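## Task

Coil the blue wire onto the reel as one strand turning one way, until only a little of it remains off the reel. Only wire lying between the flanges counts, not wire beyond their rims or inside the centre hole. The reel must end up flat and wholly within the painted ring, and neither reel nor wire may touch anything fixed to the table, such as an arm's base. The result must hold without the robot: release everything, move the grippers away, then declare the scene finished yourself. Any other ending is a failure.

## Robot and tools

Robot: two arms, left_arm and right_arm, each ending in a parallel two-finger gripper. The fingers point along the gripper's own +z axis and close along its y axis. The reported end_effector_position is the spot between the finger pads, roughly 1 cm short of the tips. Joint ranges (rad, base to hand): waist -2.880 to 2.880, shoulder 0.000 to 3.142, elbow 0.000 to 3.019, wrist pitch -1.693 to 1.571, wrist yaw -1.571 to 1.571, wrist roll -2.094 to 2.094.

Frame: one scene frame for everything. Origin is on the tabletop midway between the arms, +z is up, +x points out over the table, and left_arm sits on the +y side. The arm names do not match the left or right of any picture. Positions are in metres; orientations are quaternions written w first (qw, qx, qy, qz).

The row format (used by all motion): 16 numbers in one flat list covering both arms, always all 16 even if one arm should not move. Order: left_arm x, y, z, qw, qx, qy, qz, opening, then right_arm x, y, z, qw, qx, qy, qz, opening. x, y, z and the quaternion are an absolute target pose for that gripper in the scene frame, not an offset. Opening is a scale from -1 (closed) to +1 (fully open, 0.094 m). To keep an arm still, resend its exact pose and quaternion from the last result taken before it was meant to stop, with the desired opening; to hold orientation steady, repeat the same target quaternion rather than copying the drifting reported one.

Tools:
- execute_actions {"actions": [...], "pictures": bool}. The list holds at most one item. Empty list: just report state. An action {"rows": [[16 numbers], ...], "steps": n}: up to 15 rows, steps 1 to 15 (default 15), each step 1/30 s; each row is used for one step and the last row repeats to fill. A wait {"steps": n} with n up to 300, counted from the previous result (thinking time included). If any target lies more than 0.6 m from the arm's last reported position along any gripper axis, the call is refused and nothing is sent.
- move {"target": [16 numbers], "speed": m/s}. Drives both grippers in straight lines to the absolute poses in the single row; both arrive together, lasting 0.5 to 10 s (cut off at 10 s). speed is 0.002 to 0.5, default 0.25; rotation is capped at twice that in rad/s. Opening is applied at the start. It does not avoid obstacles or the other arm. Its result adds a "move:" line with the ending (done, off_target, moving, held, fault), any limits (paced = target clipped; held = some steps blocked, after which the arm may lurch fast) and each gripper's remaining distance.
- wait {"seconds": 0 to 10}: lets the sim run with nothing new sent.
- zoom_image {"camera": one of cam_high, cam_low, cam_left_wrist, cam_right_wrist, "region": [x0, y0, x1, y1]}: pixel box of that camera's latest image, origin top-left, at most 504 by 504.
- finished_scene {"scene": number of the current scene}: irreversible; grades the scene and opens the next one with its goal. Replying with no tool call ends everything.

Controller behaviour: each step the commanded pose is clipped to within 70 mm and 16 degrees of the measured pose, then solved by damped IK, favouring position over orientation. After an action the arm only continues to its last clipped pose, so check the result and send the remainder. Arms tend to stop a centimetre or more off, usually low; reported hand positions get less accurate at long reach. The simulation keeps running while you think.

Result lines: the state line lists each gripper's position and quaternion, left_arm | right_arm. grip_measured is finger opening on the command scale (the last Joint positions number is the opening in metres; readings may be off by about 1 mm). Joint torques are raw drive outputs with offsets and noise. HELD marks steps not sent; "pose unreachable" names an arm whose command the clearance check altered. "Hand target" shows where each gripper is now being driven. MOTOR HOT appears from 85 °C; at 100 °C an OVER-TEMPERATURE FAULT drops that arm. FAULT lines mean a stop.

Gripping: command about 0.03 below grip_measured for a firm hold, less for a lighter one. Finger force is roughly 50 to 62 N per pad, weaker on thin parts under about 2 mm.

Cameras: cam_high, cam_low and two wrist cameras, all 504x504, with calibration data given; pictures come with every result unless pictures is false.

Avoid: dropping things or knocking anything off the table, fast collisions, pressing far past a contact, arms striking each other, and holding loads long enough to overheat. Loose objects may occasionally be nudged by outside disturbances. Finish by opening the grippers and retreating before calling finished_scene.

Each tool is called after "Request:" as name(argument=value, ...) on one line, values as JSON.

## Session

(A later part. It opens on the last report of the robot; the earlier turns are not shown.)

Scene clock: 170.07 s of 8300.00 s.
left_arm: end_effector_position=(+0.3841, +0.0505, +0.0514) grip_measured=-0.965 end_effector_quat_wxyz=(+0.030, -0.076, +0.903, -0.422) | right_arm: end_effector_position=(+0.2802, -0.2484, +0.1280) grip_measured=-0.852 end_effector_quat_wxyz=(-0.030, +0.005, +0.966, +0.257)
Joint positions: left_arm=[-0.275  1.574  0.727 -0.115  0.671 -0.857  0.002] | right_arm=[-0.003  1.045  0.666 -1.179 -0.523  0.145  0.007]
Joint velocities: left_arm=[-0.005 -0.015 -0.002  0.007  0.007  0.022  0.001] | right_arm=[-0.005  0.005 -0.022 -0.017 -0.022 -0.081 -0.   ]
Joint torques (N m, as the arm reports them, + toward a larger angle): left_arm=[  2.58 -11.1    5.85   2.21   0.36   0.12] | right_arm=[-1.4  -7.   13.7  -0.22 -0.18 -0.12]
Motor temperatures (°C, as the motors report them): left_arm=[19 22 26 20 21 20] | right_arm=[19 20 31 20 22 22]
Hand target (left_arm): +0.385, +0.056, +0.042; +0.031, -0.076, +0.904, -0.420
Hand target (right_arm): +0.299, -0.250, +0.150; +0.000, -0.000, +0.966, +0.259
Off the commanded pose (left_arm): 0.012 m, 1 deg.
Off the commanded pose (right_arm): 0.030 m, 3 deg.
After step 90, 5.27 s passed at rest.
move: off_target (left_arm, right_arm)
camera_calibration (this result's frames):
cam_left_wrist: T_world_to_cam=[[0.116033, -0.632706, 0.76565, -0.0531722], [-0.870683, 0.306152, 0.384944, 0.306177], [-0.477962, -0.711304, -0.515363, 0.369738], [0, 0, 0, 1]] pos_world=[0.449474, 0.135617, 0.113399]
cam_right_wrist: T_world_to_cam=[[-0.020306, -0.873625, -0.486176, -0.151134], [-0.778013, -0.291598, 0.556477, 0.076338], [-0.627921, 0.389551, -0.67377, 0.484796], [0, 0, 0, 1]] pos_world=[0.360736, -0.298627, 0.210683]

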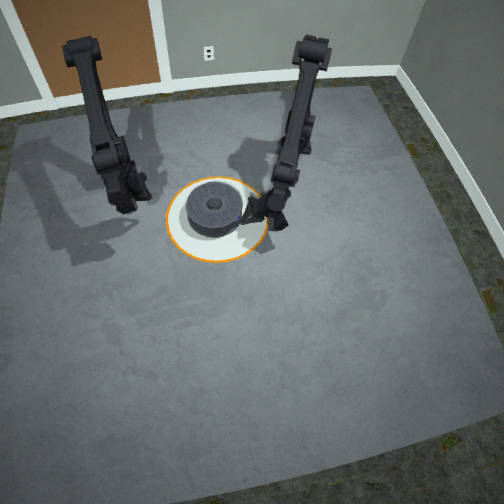

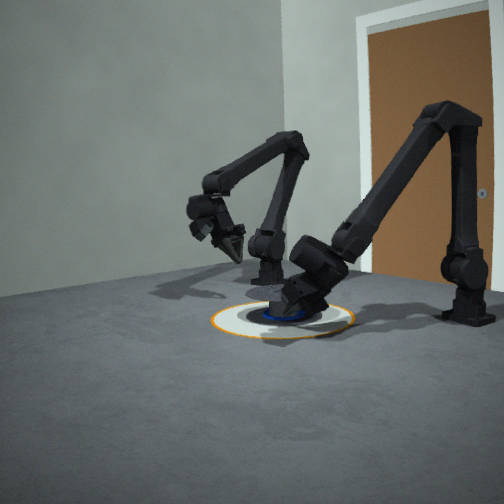

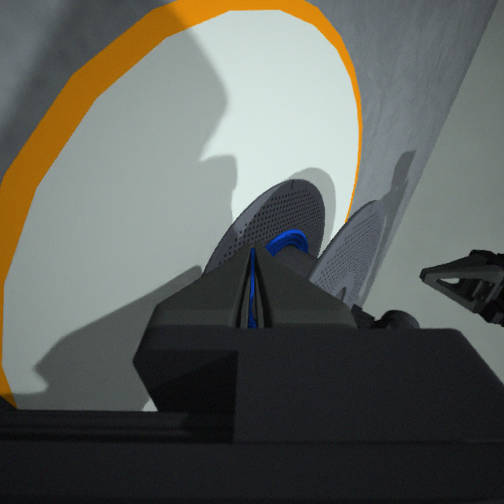

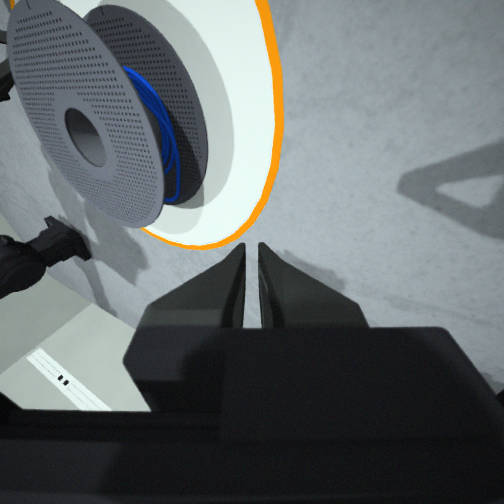

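Request:
move(target=[0.397,0.02,0.03,-0.139,0.218,0.814,-0.519,-1,0.30,-0.25,0.15,0,0,0.966,0.26,-0.85], speed=0.06)

Request:
zoom_image(camera="cam_high", region=[135, 150, 295, 270])

Scene clock: 179.83 s of 8300.00 s.
left_arm: end_effector_position=(+0.3830, +0.0221, +0.0305) grip_measured=-0.966 end_effector_quat_wxyz=(-0.147, +0.213, +0.819, -0.512) | right_arm: end_effector_position=(+0.2802, -0.2484, +0.1280) grip_measured=-0.852 end_effector_quat_wxyz=(-0.030, +0.005, +0.966, +0.257)
Joint positions: left_arm=[-0.23   1.981  1.182 -0.995  1.11   0.223  0.002] | right_arm=[-0.003  1.045  0.666 -1.179 -0.523  0.145  0.007]
Joint velocities: left_arm=[-0.015  0.005 -0.012 -0.027  0.022  0.022  0.   ] | right_arm=[-0.005  0.005 -0.012 -0.012 -0.037  0.022 -0.001]
Joint torques (N m, as the arm reports them, + toward a larger angle): left_arm=[  2.24 -16.8    9.16  -1.13   0.65   0.13] | right_arm=[-1.41 -6.98 13.7  -0.22 -0.17 -0.12]
Motor temperatures (°C, as the motors report them): left_arm=[19 22 27 20 22 20] | right_arm=[19 20 31 20 22 22]
Hand target (left_arm): +0.397, +0.021, +0.030; -0.139, +0.216, +0.817, -0.516
Hand target (right_arm): +0.299, -0.250, +0.150; +0.000, -0.000, +0.966, +0.259
Off the commanded pose (left_arm): 0.014 m, 1 deg.
Off the commanded pose (right_arm): 0.030 m, 3 deg.
After step 90, 0.30 s passed at rest.
move: off_target (left_arm, right_arm)
camera_calibration (this result's frames):
cam_left_wrist: T_world_to_cam=[[-0.196985, -0.387162, 0.900723, 0.0553685], [-0.438203, 0.856617, 0.27237, 0.147563], [-0.877026, -0.341047, -0.338397, 0.477532], [0, 0, 0, 1]] pos_world=[0.494378, 0.0578926, 0.0715318]
cam_right_wrist: T_world_to_cam=[[-0.020306, -0.873625, -0.486176, -0.151134], [-0.778013, -0.291598, 0.556477, 0.076338], [-0.627921, 0.389551, -0.67377, 0.484796], [0, 0, 0, 1]] pos_world=[0.360736, -0.298627, 0.210683]

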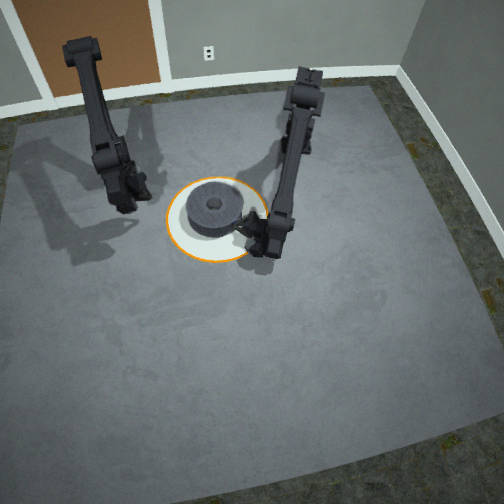

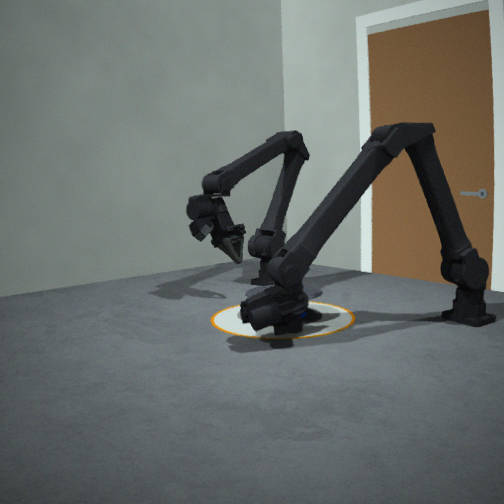

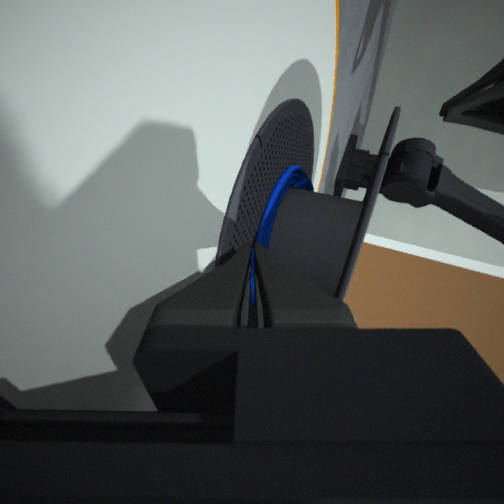

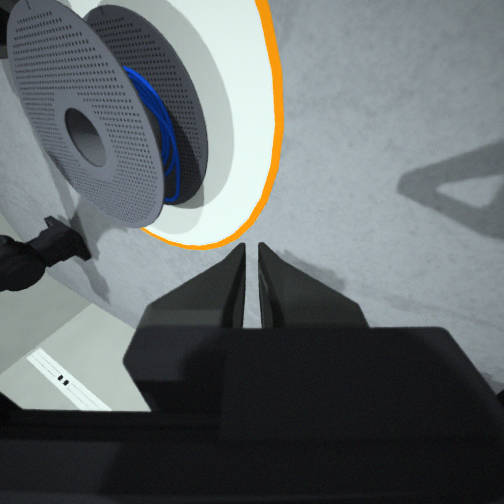

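Region (135, 150, 295, 270) of cam_high's 504x504 image, scaled by 3.150, with more detail than that image has; it fills the top 378 rows of this view, and the rest is white.

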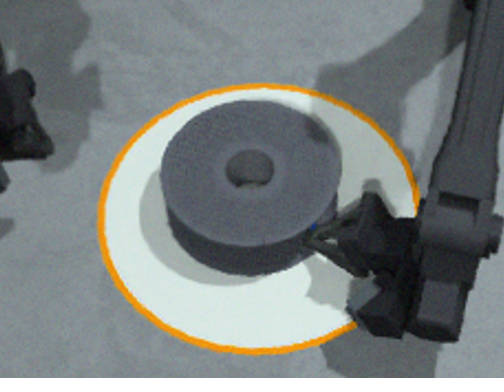

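Request:
move(target=[0.392,-0.02,0.033,-0.258,0.383,0.735,-0.496,-1,0.30,-0.25,0.15,0,0,0.966,0.26,-0.85], speed=0.05)

Request:
zoom_image(camera="cam_high", region=[135, 150, 295, 270])

Request:
zoom_image(camera="cam_low", region=[200, 240, 360, 350])

Scene clock: 187.27 s of 8300.00 s.
left_arm: end_effector_position=(+0.3876, -0.0121, +0.0378) grip_measured=-0.966 end_effector_quat_wxyz=(-0.243, +0.371, +0.749, -0.492) | right_arm: end_effector_position=(+0.2802, -0.2484, +0.1280) grip_measured=-0.852 end_effector_quat_wxyz=(-0.030, +0.005, +0.966, +0.257)
Joint positions: left_arm=[-0.309  2.229  1.589 -1.679  0.997  0.837  0.002] | right_arm=[-0.003  1.045  0.666 -1.179 -0.523  0.145  0.007]
Joint velocities: left_arm=[-0.015 -0.015  0.002 -0.002  0.037 -0.007  0.001] | right_arm=[-0.024 -0.005 -0.007  0.012  0.007  0.022 -0.001]
Joint torques (N m, as the arm reports them, + toward a larger angle): left_arm=[  0.28 -20.37   9.32  -2.26   0.18   0.14] | right_arm=[-1.42 -7.03 13.69 -0.22 -0.18 -0.12]
Motor temperatures (°C, as the motors report them): left_arm=[19 22 28 20 22 20] | right_arm=[19 20 32 20 22 22]
Hand target (left_arm): +0.390, -0.020, +0.033; -0.247, +0.380, +0.745, -0.491
Hand target (right_arm): +0.299, -0.250, +0.150; +0.000, -0.000, +0.966, +0.259
Off the commanded pose (left_arm): 0.010 m, 3 deg.
Off the commanded pose (right_arm): 0.030 m, 3 deg.
joint sent to its limit (left arm) — the command would take joint 4 (wrist pitch) past its lower limit, so that joint was sent only as far as its limit.
move: off_target (left_arm, right_arm)
camera_calibration (this result's frames):
cam_left_wrist: T_world_to_cam=[[-0.315014, -0.243227, 0.917391, 0.0833219], [-0.0706015, 0.969931, 0.232914, 0.0373315], [-0.946457, 0.00860175, -0.322714, 0.502858], [0, 0, 0, 1]] pos_world=[0.504817, -0.0202683, 0.0771454]
cam_right_wrist: T_world_to_cam=[[-0.020306, -0.873625, -0.486176, -0.151134], [-0.778013, -0.291598, 0.556477, 0.076338], [-0.627921, 0.389551, -0.67377, 0.484796], [0, 0, 0, 1]] pos_world=[0.360736, -0.298627, 0.210683]

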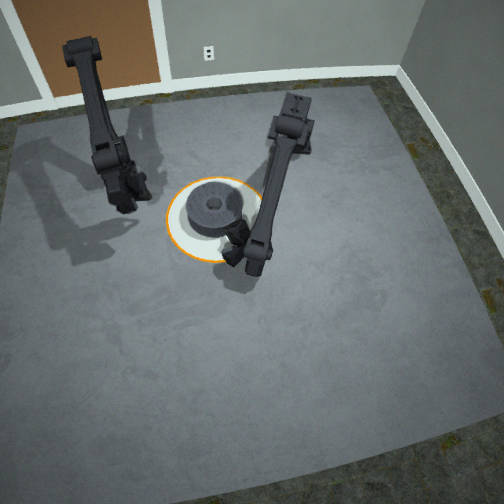

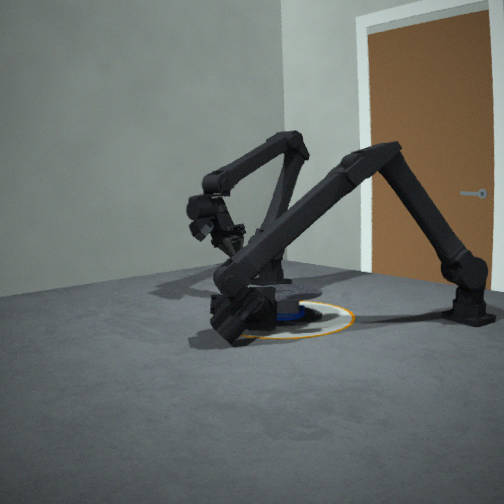

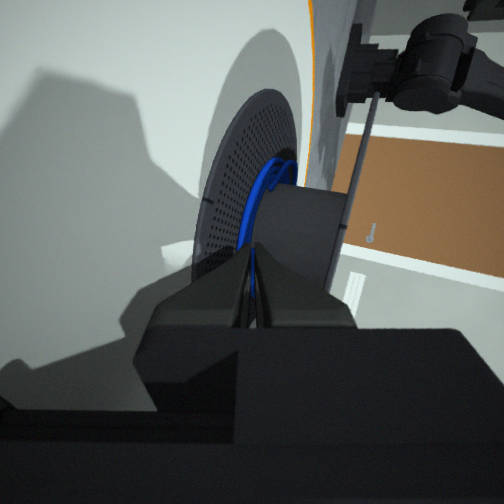

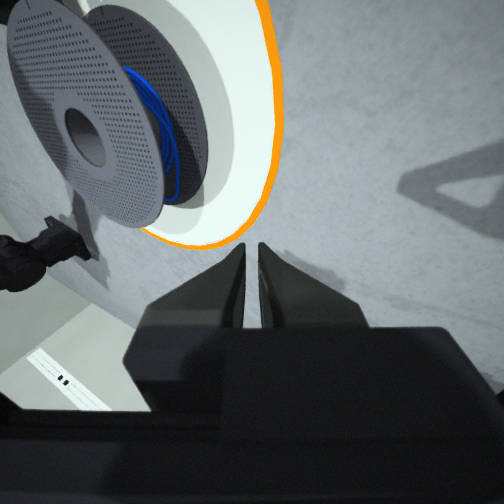

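Region (135, 150, 295, 270) of cam_high's 504x504 image, scaled by 3.150, with more detail than that image has; it fills the top 378 rows of this view, and the rest is white.

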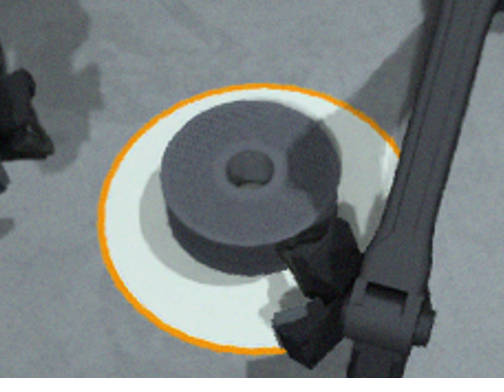

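Region (200, 240, 360, 350) of cam_low's 504x504 image, scaled by 3.150, with more detail than that image has; it fills the top 346 rows of this view, and the rest is white.

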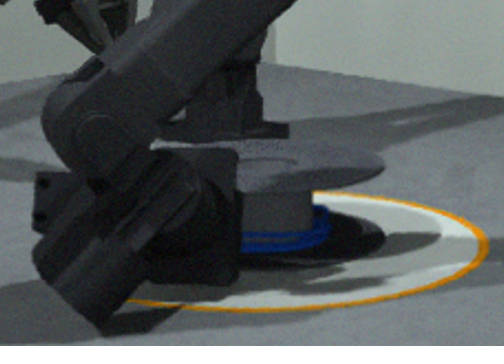

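Push a bit further, then release and withdraw.

Request:
move(target=[0.38,-0.036,0.03,-0.243,0.371,0.749,-0.492,-1,0.30,-0.25,0.15,0,0,0.966,0.26,-0.85], speed=0.02)

Request:
move(target=[0.38,-0.036,0.03,-0.243,0.371,0.749,-0.492,-0.85,0.30,-0.25,0.15,0,0,0.966,0.26,-0.85], speed=0.02)

Request:
move(target=[0.435,0.01,0.05,-0.2,0.33,0.8,-0.46,-0.85,0.30,-0.25,0.15,0,0,0.966,0.26,-0.85], speed=0.05)

Request:
move(target=[0.35,0.22,0.2,0,0,0.966,-0.26,-0.85,0.30,-0.27,0.2,0,0,0.966,0.26,-0.85], speed=0.2)

Request:
zoom_image(camera="cam_low", region=[200, 240, 360, 350])

Request:
zoom_image(camera="cam_high", region=[135, 150, 295, 270])

Scene clock: 193.77 s of 8300.00 s.
left_arm: end_effector_position=(+0.3810, -0.0289, +0.0362) grip_measured=-0.966 end_effector_quat_wxyz=(-0.241, +0.370, +0.749, -0.494) | right_arm: end_effector_position=(+0.2802, -0.2484, +0.1280) grip_measured=-0.852 end_effector_quat_wxyz=(-0.030, +0.005, +0.966, +0.257)
Joint positions: left_arm=[-0.34   2.229  1.589 -1.64   1.022  0.794  0.002] | right_arm=[-0.003  1.045  0.666 -1.179 -0.523  0.145  0.007]
Joint velocities: left_arm=[ 0.005 -0.015 -0.017  0.007  0.037  0.081 -0.001] | right_arm=[-0.005 -0.005 -0.022  0.002 -0.022  0.022  0.   ]
Joint torques (N m, as the arm reports them, + toward a larger angle): left_arm=[  0.45 -21.84   6.86  -0.64   0.52  -0.19] | right_arm=[-1.39 -7.03 13.7  -0.22 -0.18 -0.12]
Motor temperatures (°C, as the motors report them): left_arm=[19 23 28 20 22 20] | right_arm=[19 20 32 20 22 22]
Hand target (left_arm): +0.380, -0.036, +0.030; -0.243, +0.371, +0.749, -0.493
Hand target (right_arm): +0.299, -0.250, +0.150; +0.000, -0.000, +0.966, +0.259
Off the commanded pose (left_arm): 0.009 m, 0 deg.
Off the commanded pose (right_arm): 0.030 m, 3 deg.
After step 90, 1.73 s passed at rest.
move: off_target (right_arm)
camera_calibration (this result's frames):
cam_left_wrist: T_world_to_cam=[[-0.314518, -0.240616, 0.91825, 0.0784695], [-0.0732881, 0.970609, 0.229233, 0.0546871], [-0.946418, 0.0048012, -0.322908, 0.496185], [0, 0, 0, 1]] pos_world=[0.498286, -0.0365811, 0.0756315]
cam_right_wrist: T_world_to_cam=[[-0.020306, -0.873625, -0.486176, -0.151134], [-0.778013, -0.291598, 0.556477, 0.076338], [-0.627921, 0.389551, -0.67377, 0.484796], [0, 0, 0, 1]] pos_world=[0.360736, -0.298627, 0.210683]

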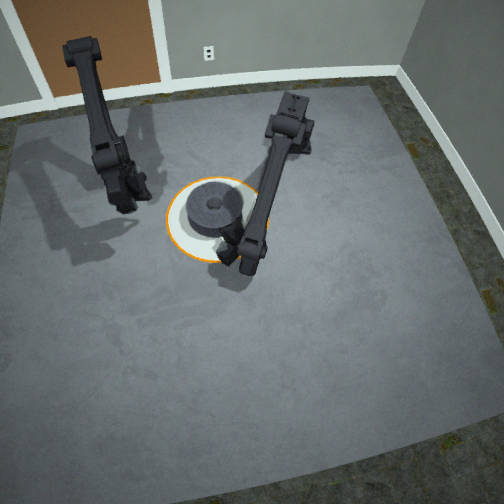

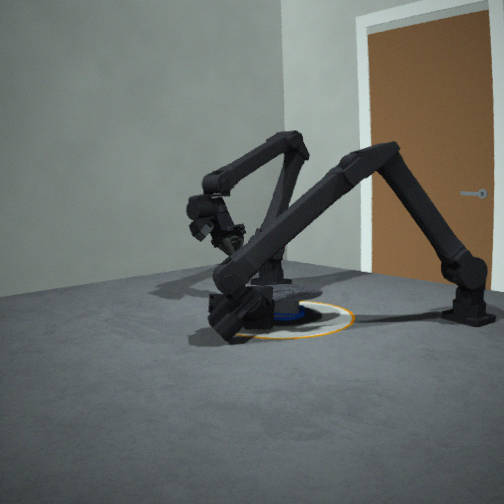

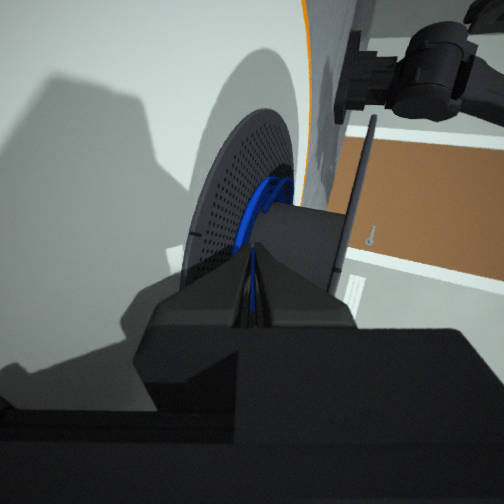

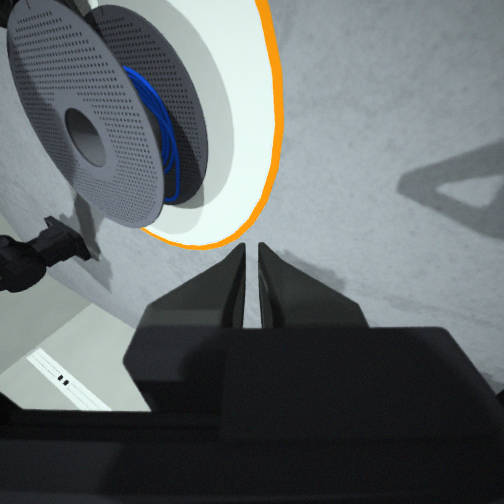

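Scene clock: 195.50 s of 8300.00 s.
left_arm: end_effector_position=(+0.3810, -0.0289, +0.0362) grip_measured=-0.853 end_effector_quat_wxyz=(-0.242, +0.370, +0.749, -0.494) | right_arm: end_effector_position=(+0.2802, -0.2484, +0.1280) grip_measured=-0.852 end_effector_quat_wxyz=(-0.030, +0.005, +0.966, +0.257)
Joint positions: left_arm=[-0.34   2.229  1.589 -1.64   1.022  0.792  0.007] | right_arm=[-0.003  1.045  0.666 -1.179 -0.523  0.145  0.007]
Joint velocities: left_arm=[ 0.005  0.005  0.007 -0.012 -0.081  0.051  0.001] | right_arm=[-0.015 -0.005  0.007 -0.002  0.037  0.022  0.   ]
Joint torques (N m, as the arm reports them, + toward a larger angle): left_arm=[  0.37 -21.83   6.86  -0.55   0.5   -0.15] | right_arm=[-1.43 -7.03 13.7  -0.22 -0.18 -0.12]
Motor temperatures (°C, as the motors report them): left_arm=[19 23 28 20 22 20] | right_arm=[19 20 32 20 22 22]
Hand target (left_arm): +0.380, -0.036, +0.030; -0.243, +0.371, +0.749, -0.492
Hand target (right_arm): +0.299, -0.250, +0.150; +0.000, -0.000, +0.966, +0.259
Off the commanded pose (left_arm): 0.009 m, 0 deg.
Off the commanded pose (right_arm): 0.030 m, 3 deg.
move: off_target (right_arm)
camera_calibration (this result's frames):
cam_left_wrist: T_world_to_cam=[[-0.313354, -0.242126, 0.918251, 0.0779821], [-0.0737743, 0.970234, 0.230658, 0.0548099], [-0.946767, 0.00453422, -0.321889, 0.496273], [0, 0, 0, 1]] pos_world=[0.498334, -0.0365472, 0.0754954]
cam_right_wrist: T_world_to_cam=[[-0.020306, -0.873625, -0.486176, -0.151134], [-0.778013, -0.291598, 0.556477, 0.076338], [-0.627921, 0.389551, -0.67377, 0.484796], [0, 0, 0, 1]] pos_world=[0.360736, -0.298627, 0.210683]

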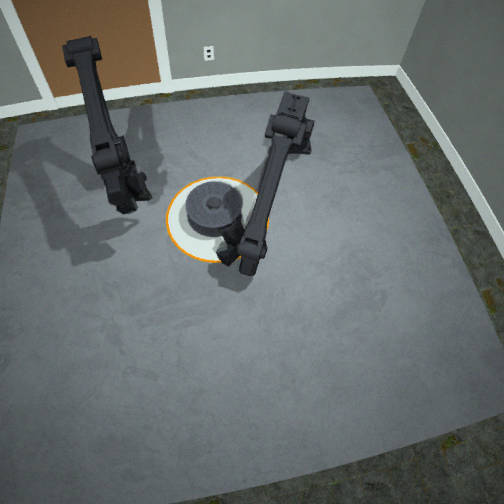

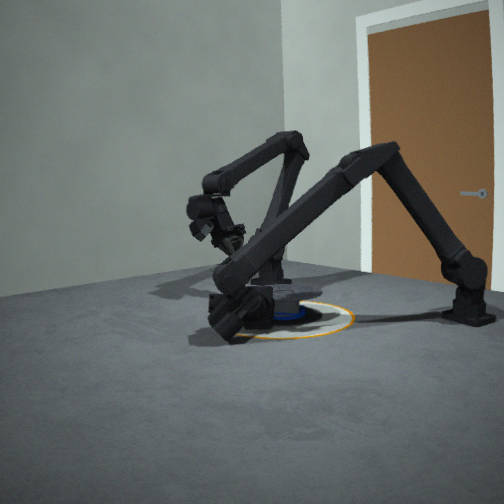

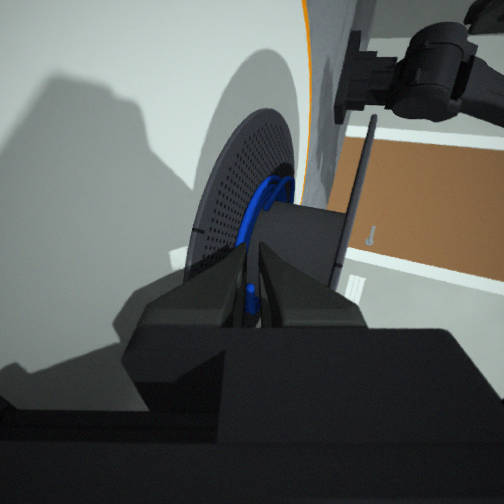

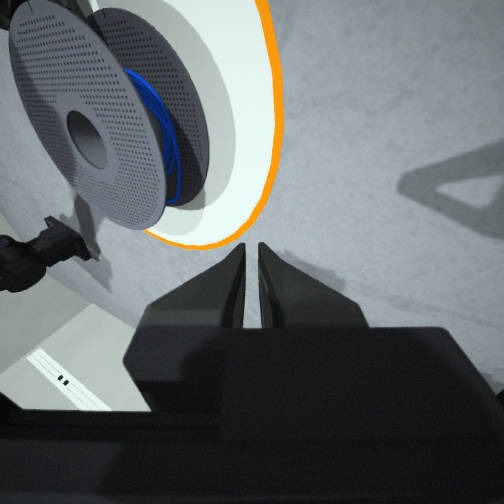

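Scene clock: 197.47 s of 8300.00 s.
left_arm: end_effector_position=(+0.4225, +0.0097, +0.0410) grip_measured=-0.853 end_effector_quat_wxyz=(-0.219, +0.327, +0.795, -0.462) | right_arm: end_effector_position=(+0.2802, -0.2484, +0.1280) grip_measured=-0.852 end_effector_quat_wxyz=(-0.030, +0.005, +0.966, +0.257)
Joint positions: left_arm=[-0.248  2.19   1.589 -1.579  0.949  0.658  0.007] | right_arm=[-0.003  1.045  0.666 -1.179 -0.523  0.145  0.007]
Joint velocities: left_arm=[-0.005  0.005 -0.002 -0.017  0.007 -0.007 -0.001] | right_arm=[ 0.005  0.015 -0.002  0.007 -0.022 -0.066  0.001]
Joint torques (N m, as the arm reports them, + toward a larger angle): left_arm=[  2.22 -24.62   7.85  -0.45   0.21  -0.2 ] | right_arm=[-1.43 -7.   13.71 -0.22 -0.18 -0.12]
Motor temperatures (°C, as the motors report them): left_arm=[19 23 28 20 22 20] | right_arm=[19 20 32 20 22 22]
Hand target (left_arm): +0.435, +0.010, +0.051; -0.200, +0.330, +0.800, -0.460
Hand target (right_arm): +0.299, -0.250, +0.150; +0.000, -0.000, +0.966, +0.259
Off the commanded pose (left_arm): 0.015 m, 2 deg.
Off the commanded pose (right_arm): 0.030 m, 3 deg.
move: off_target (left_arm, right_arm)
camera_calibration (this result's frames):
cam_left_wrist: T_world_to_cam=[[-0.316357, -0.361818, 0.87693, 0.100113], [-0.184456, 0.930226, 0.317264, 0.0629107], [-0.930534, -0.0613857, -0.361023, 0.532285], [0, 0, 0, 1]] pos_world=[0.538585, 0.0103763, 0.0844155]
cam_right_wrist: T_world_to_cam=[[-0.020306, -0.873625, -0.486176, -0.151134], [-0.778013, -0.291598, 0.556477, 0.076338], [-0.627921, 0.389551, -0.67377, 0.484796], [0, 0, 0, 1]] pos_world=[0.360736, -0.298627, 0.210683]

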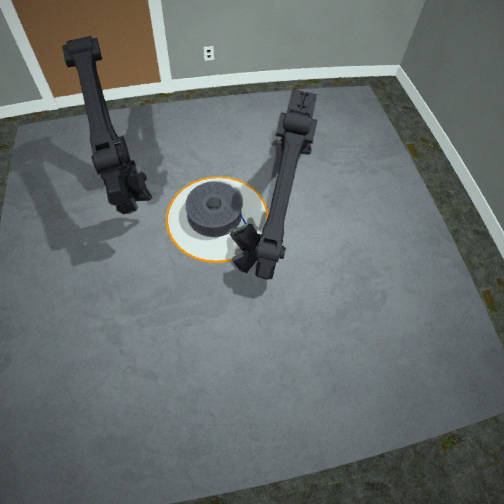

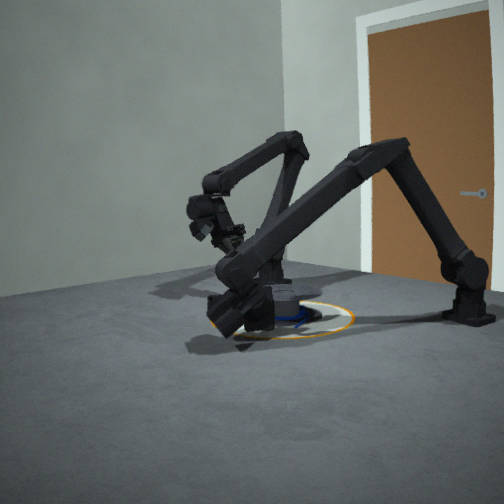

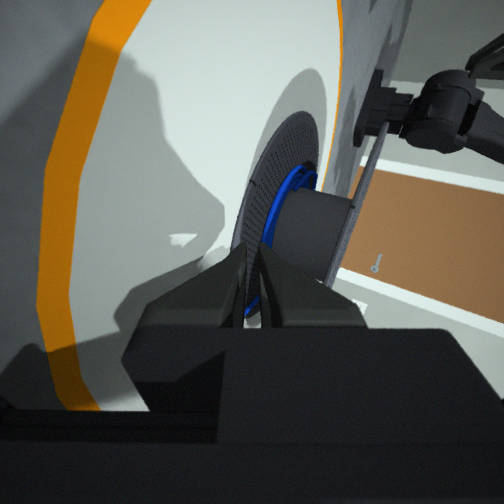

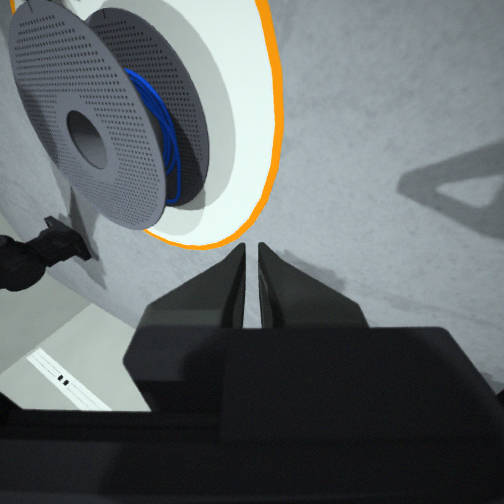

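Scene clock: 200.27 s of 8300.00 s.
left_arm: end_effector_position=(+0.3540, +0.2166, +0.2060) grip_measured=-0.853 end_effector_quat_wxyz=(+0.016, +0.017, +0.963, -0.268) | right_arm: end_effector_position=(+0.2837, -0.2671, +0.1758) grip_measured=-0.852 end_effector_quat_wxyz=(-0.031, +0.006, +0.966, +0.257)
Joint positions: left_arm=[ 0.044  1.213  0.996 -1.238  0.532 -0.147  0.007] | right_arm=[-0.08   1.015  0.778 -1.368 -0.523  0.057  0.007]
Joint velocities: left_arm=[ 0.005 -0.005 -0.002 -0.017 -0.007 -0.081 -0.   ] | right_arm=[-0.005 -0.005 -0.012  0.002  0.007  0.022 -0.   ]
Joint torques (N m, as the arm reports them, + toward a larger angle): left_arm=[ 2.13 -9.35  7.95 -0.44  0.1  -0.21] | right_arm=[-1.4  -7.26 14.17 -0.37 -0.32 -0.13]
Motor temperatures (°C, as the motors report them): left_arm=[19 23 28 20 22 20] | right_arm=[19 20 33 20 22 22]
Hand target (left_arm): +0.349, +0.222, +0.200; +0.003, -0.000, +0.965, -0.264
Hand target (right_arm): +0.298, -0.270, +0.200; +0.000, -0.000, +0.966, +0.259
Off the commanded pose (left_arm): 0.008 m, 3 deg.
Off the commanded pose (right_arm): 0.029 m, 4 deg.
move: off_target (left_arm, right_arm)
camera_calibration (this result's frames):
cam_left_wrist: T_world_to_cam=[[-0.0374636, -0.856483, 0.514814, 0.0916099], [-0.825278, 0.317015, 0.467353, 0.1342], [-0.563483, -0.407356, -0.718713, 0.559476], [0, 0, 0, 1]] pos_world=[0.42944, 0.263825, 0.292222]
cam_right_wrist: T_world_to_cam=[[-0.0223848, -0.87332, -0.486632, -0.143383], [-0.776977, -0.291112, 0.558177, 0.0465651], [-0.629131, 0.390596, -0.672033, 0.526861], [0, 0, 0, 1]] pos_world=[0.364435, -0.317453, 0.258302]

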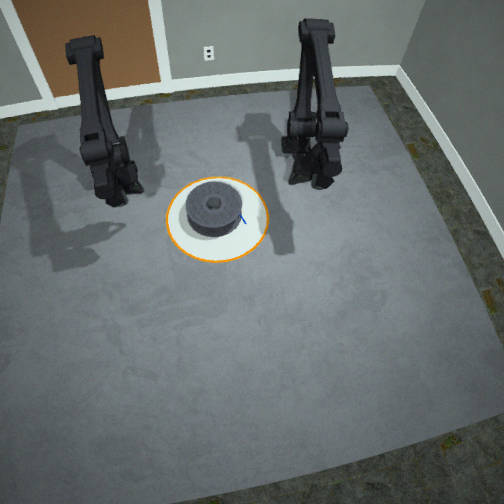

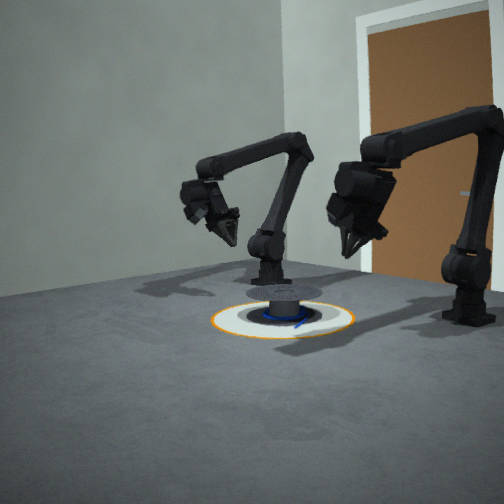

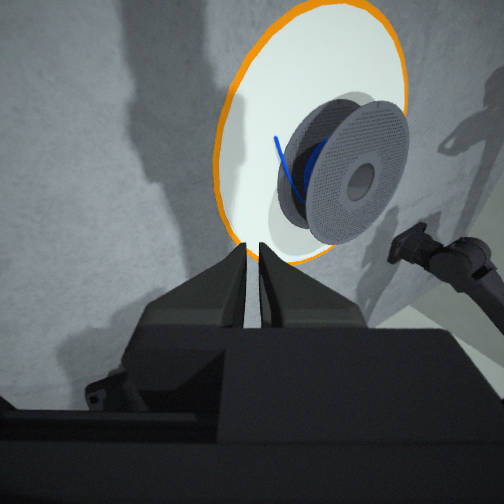

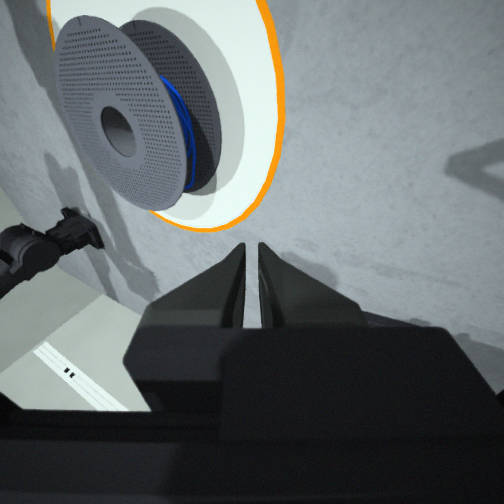

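Region (200, 240, 360, 350) of cam_low's 504x504 image, scaled by 3.150, with more detail than that image has; it fills the top 346 rows of this view, and the rest is white.

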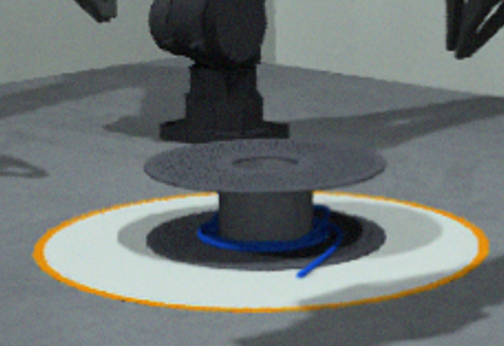

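Region (135, 150, 295, 270) of cam_high's 504x504 image, scaled by 3.150, with more detail than that image has; it fills the top 378 rows of this view, and the rest is white.

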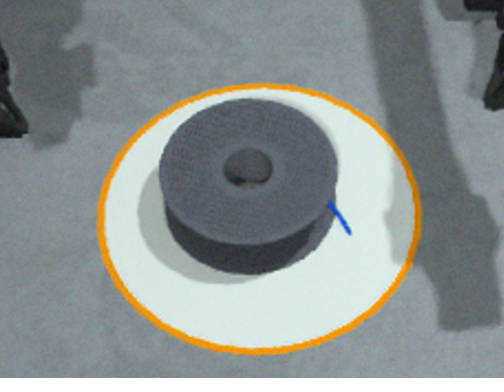

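Request:
finished_scene(scene=1)

The scene is finished: the task was done.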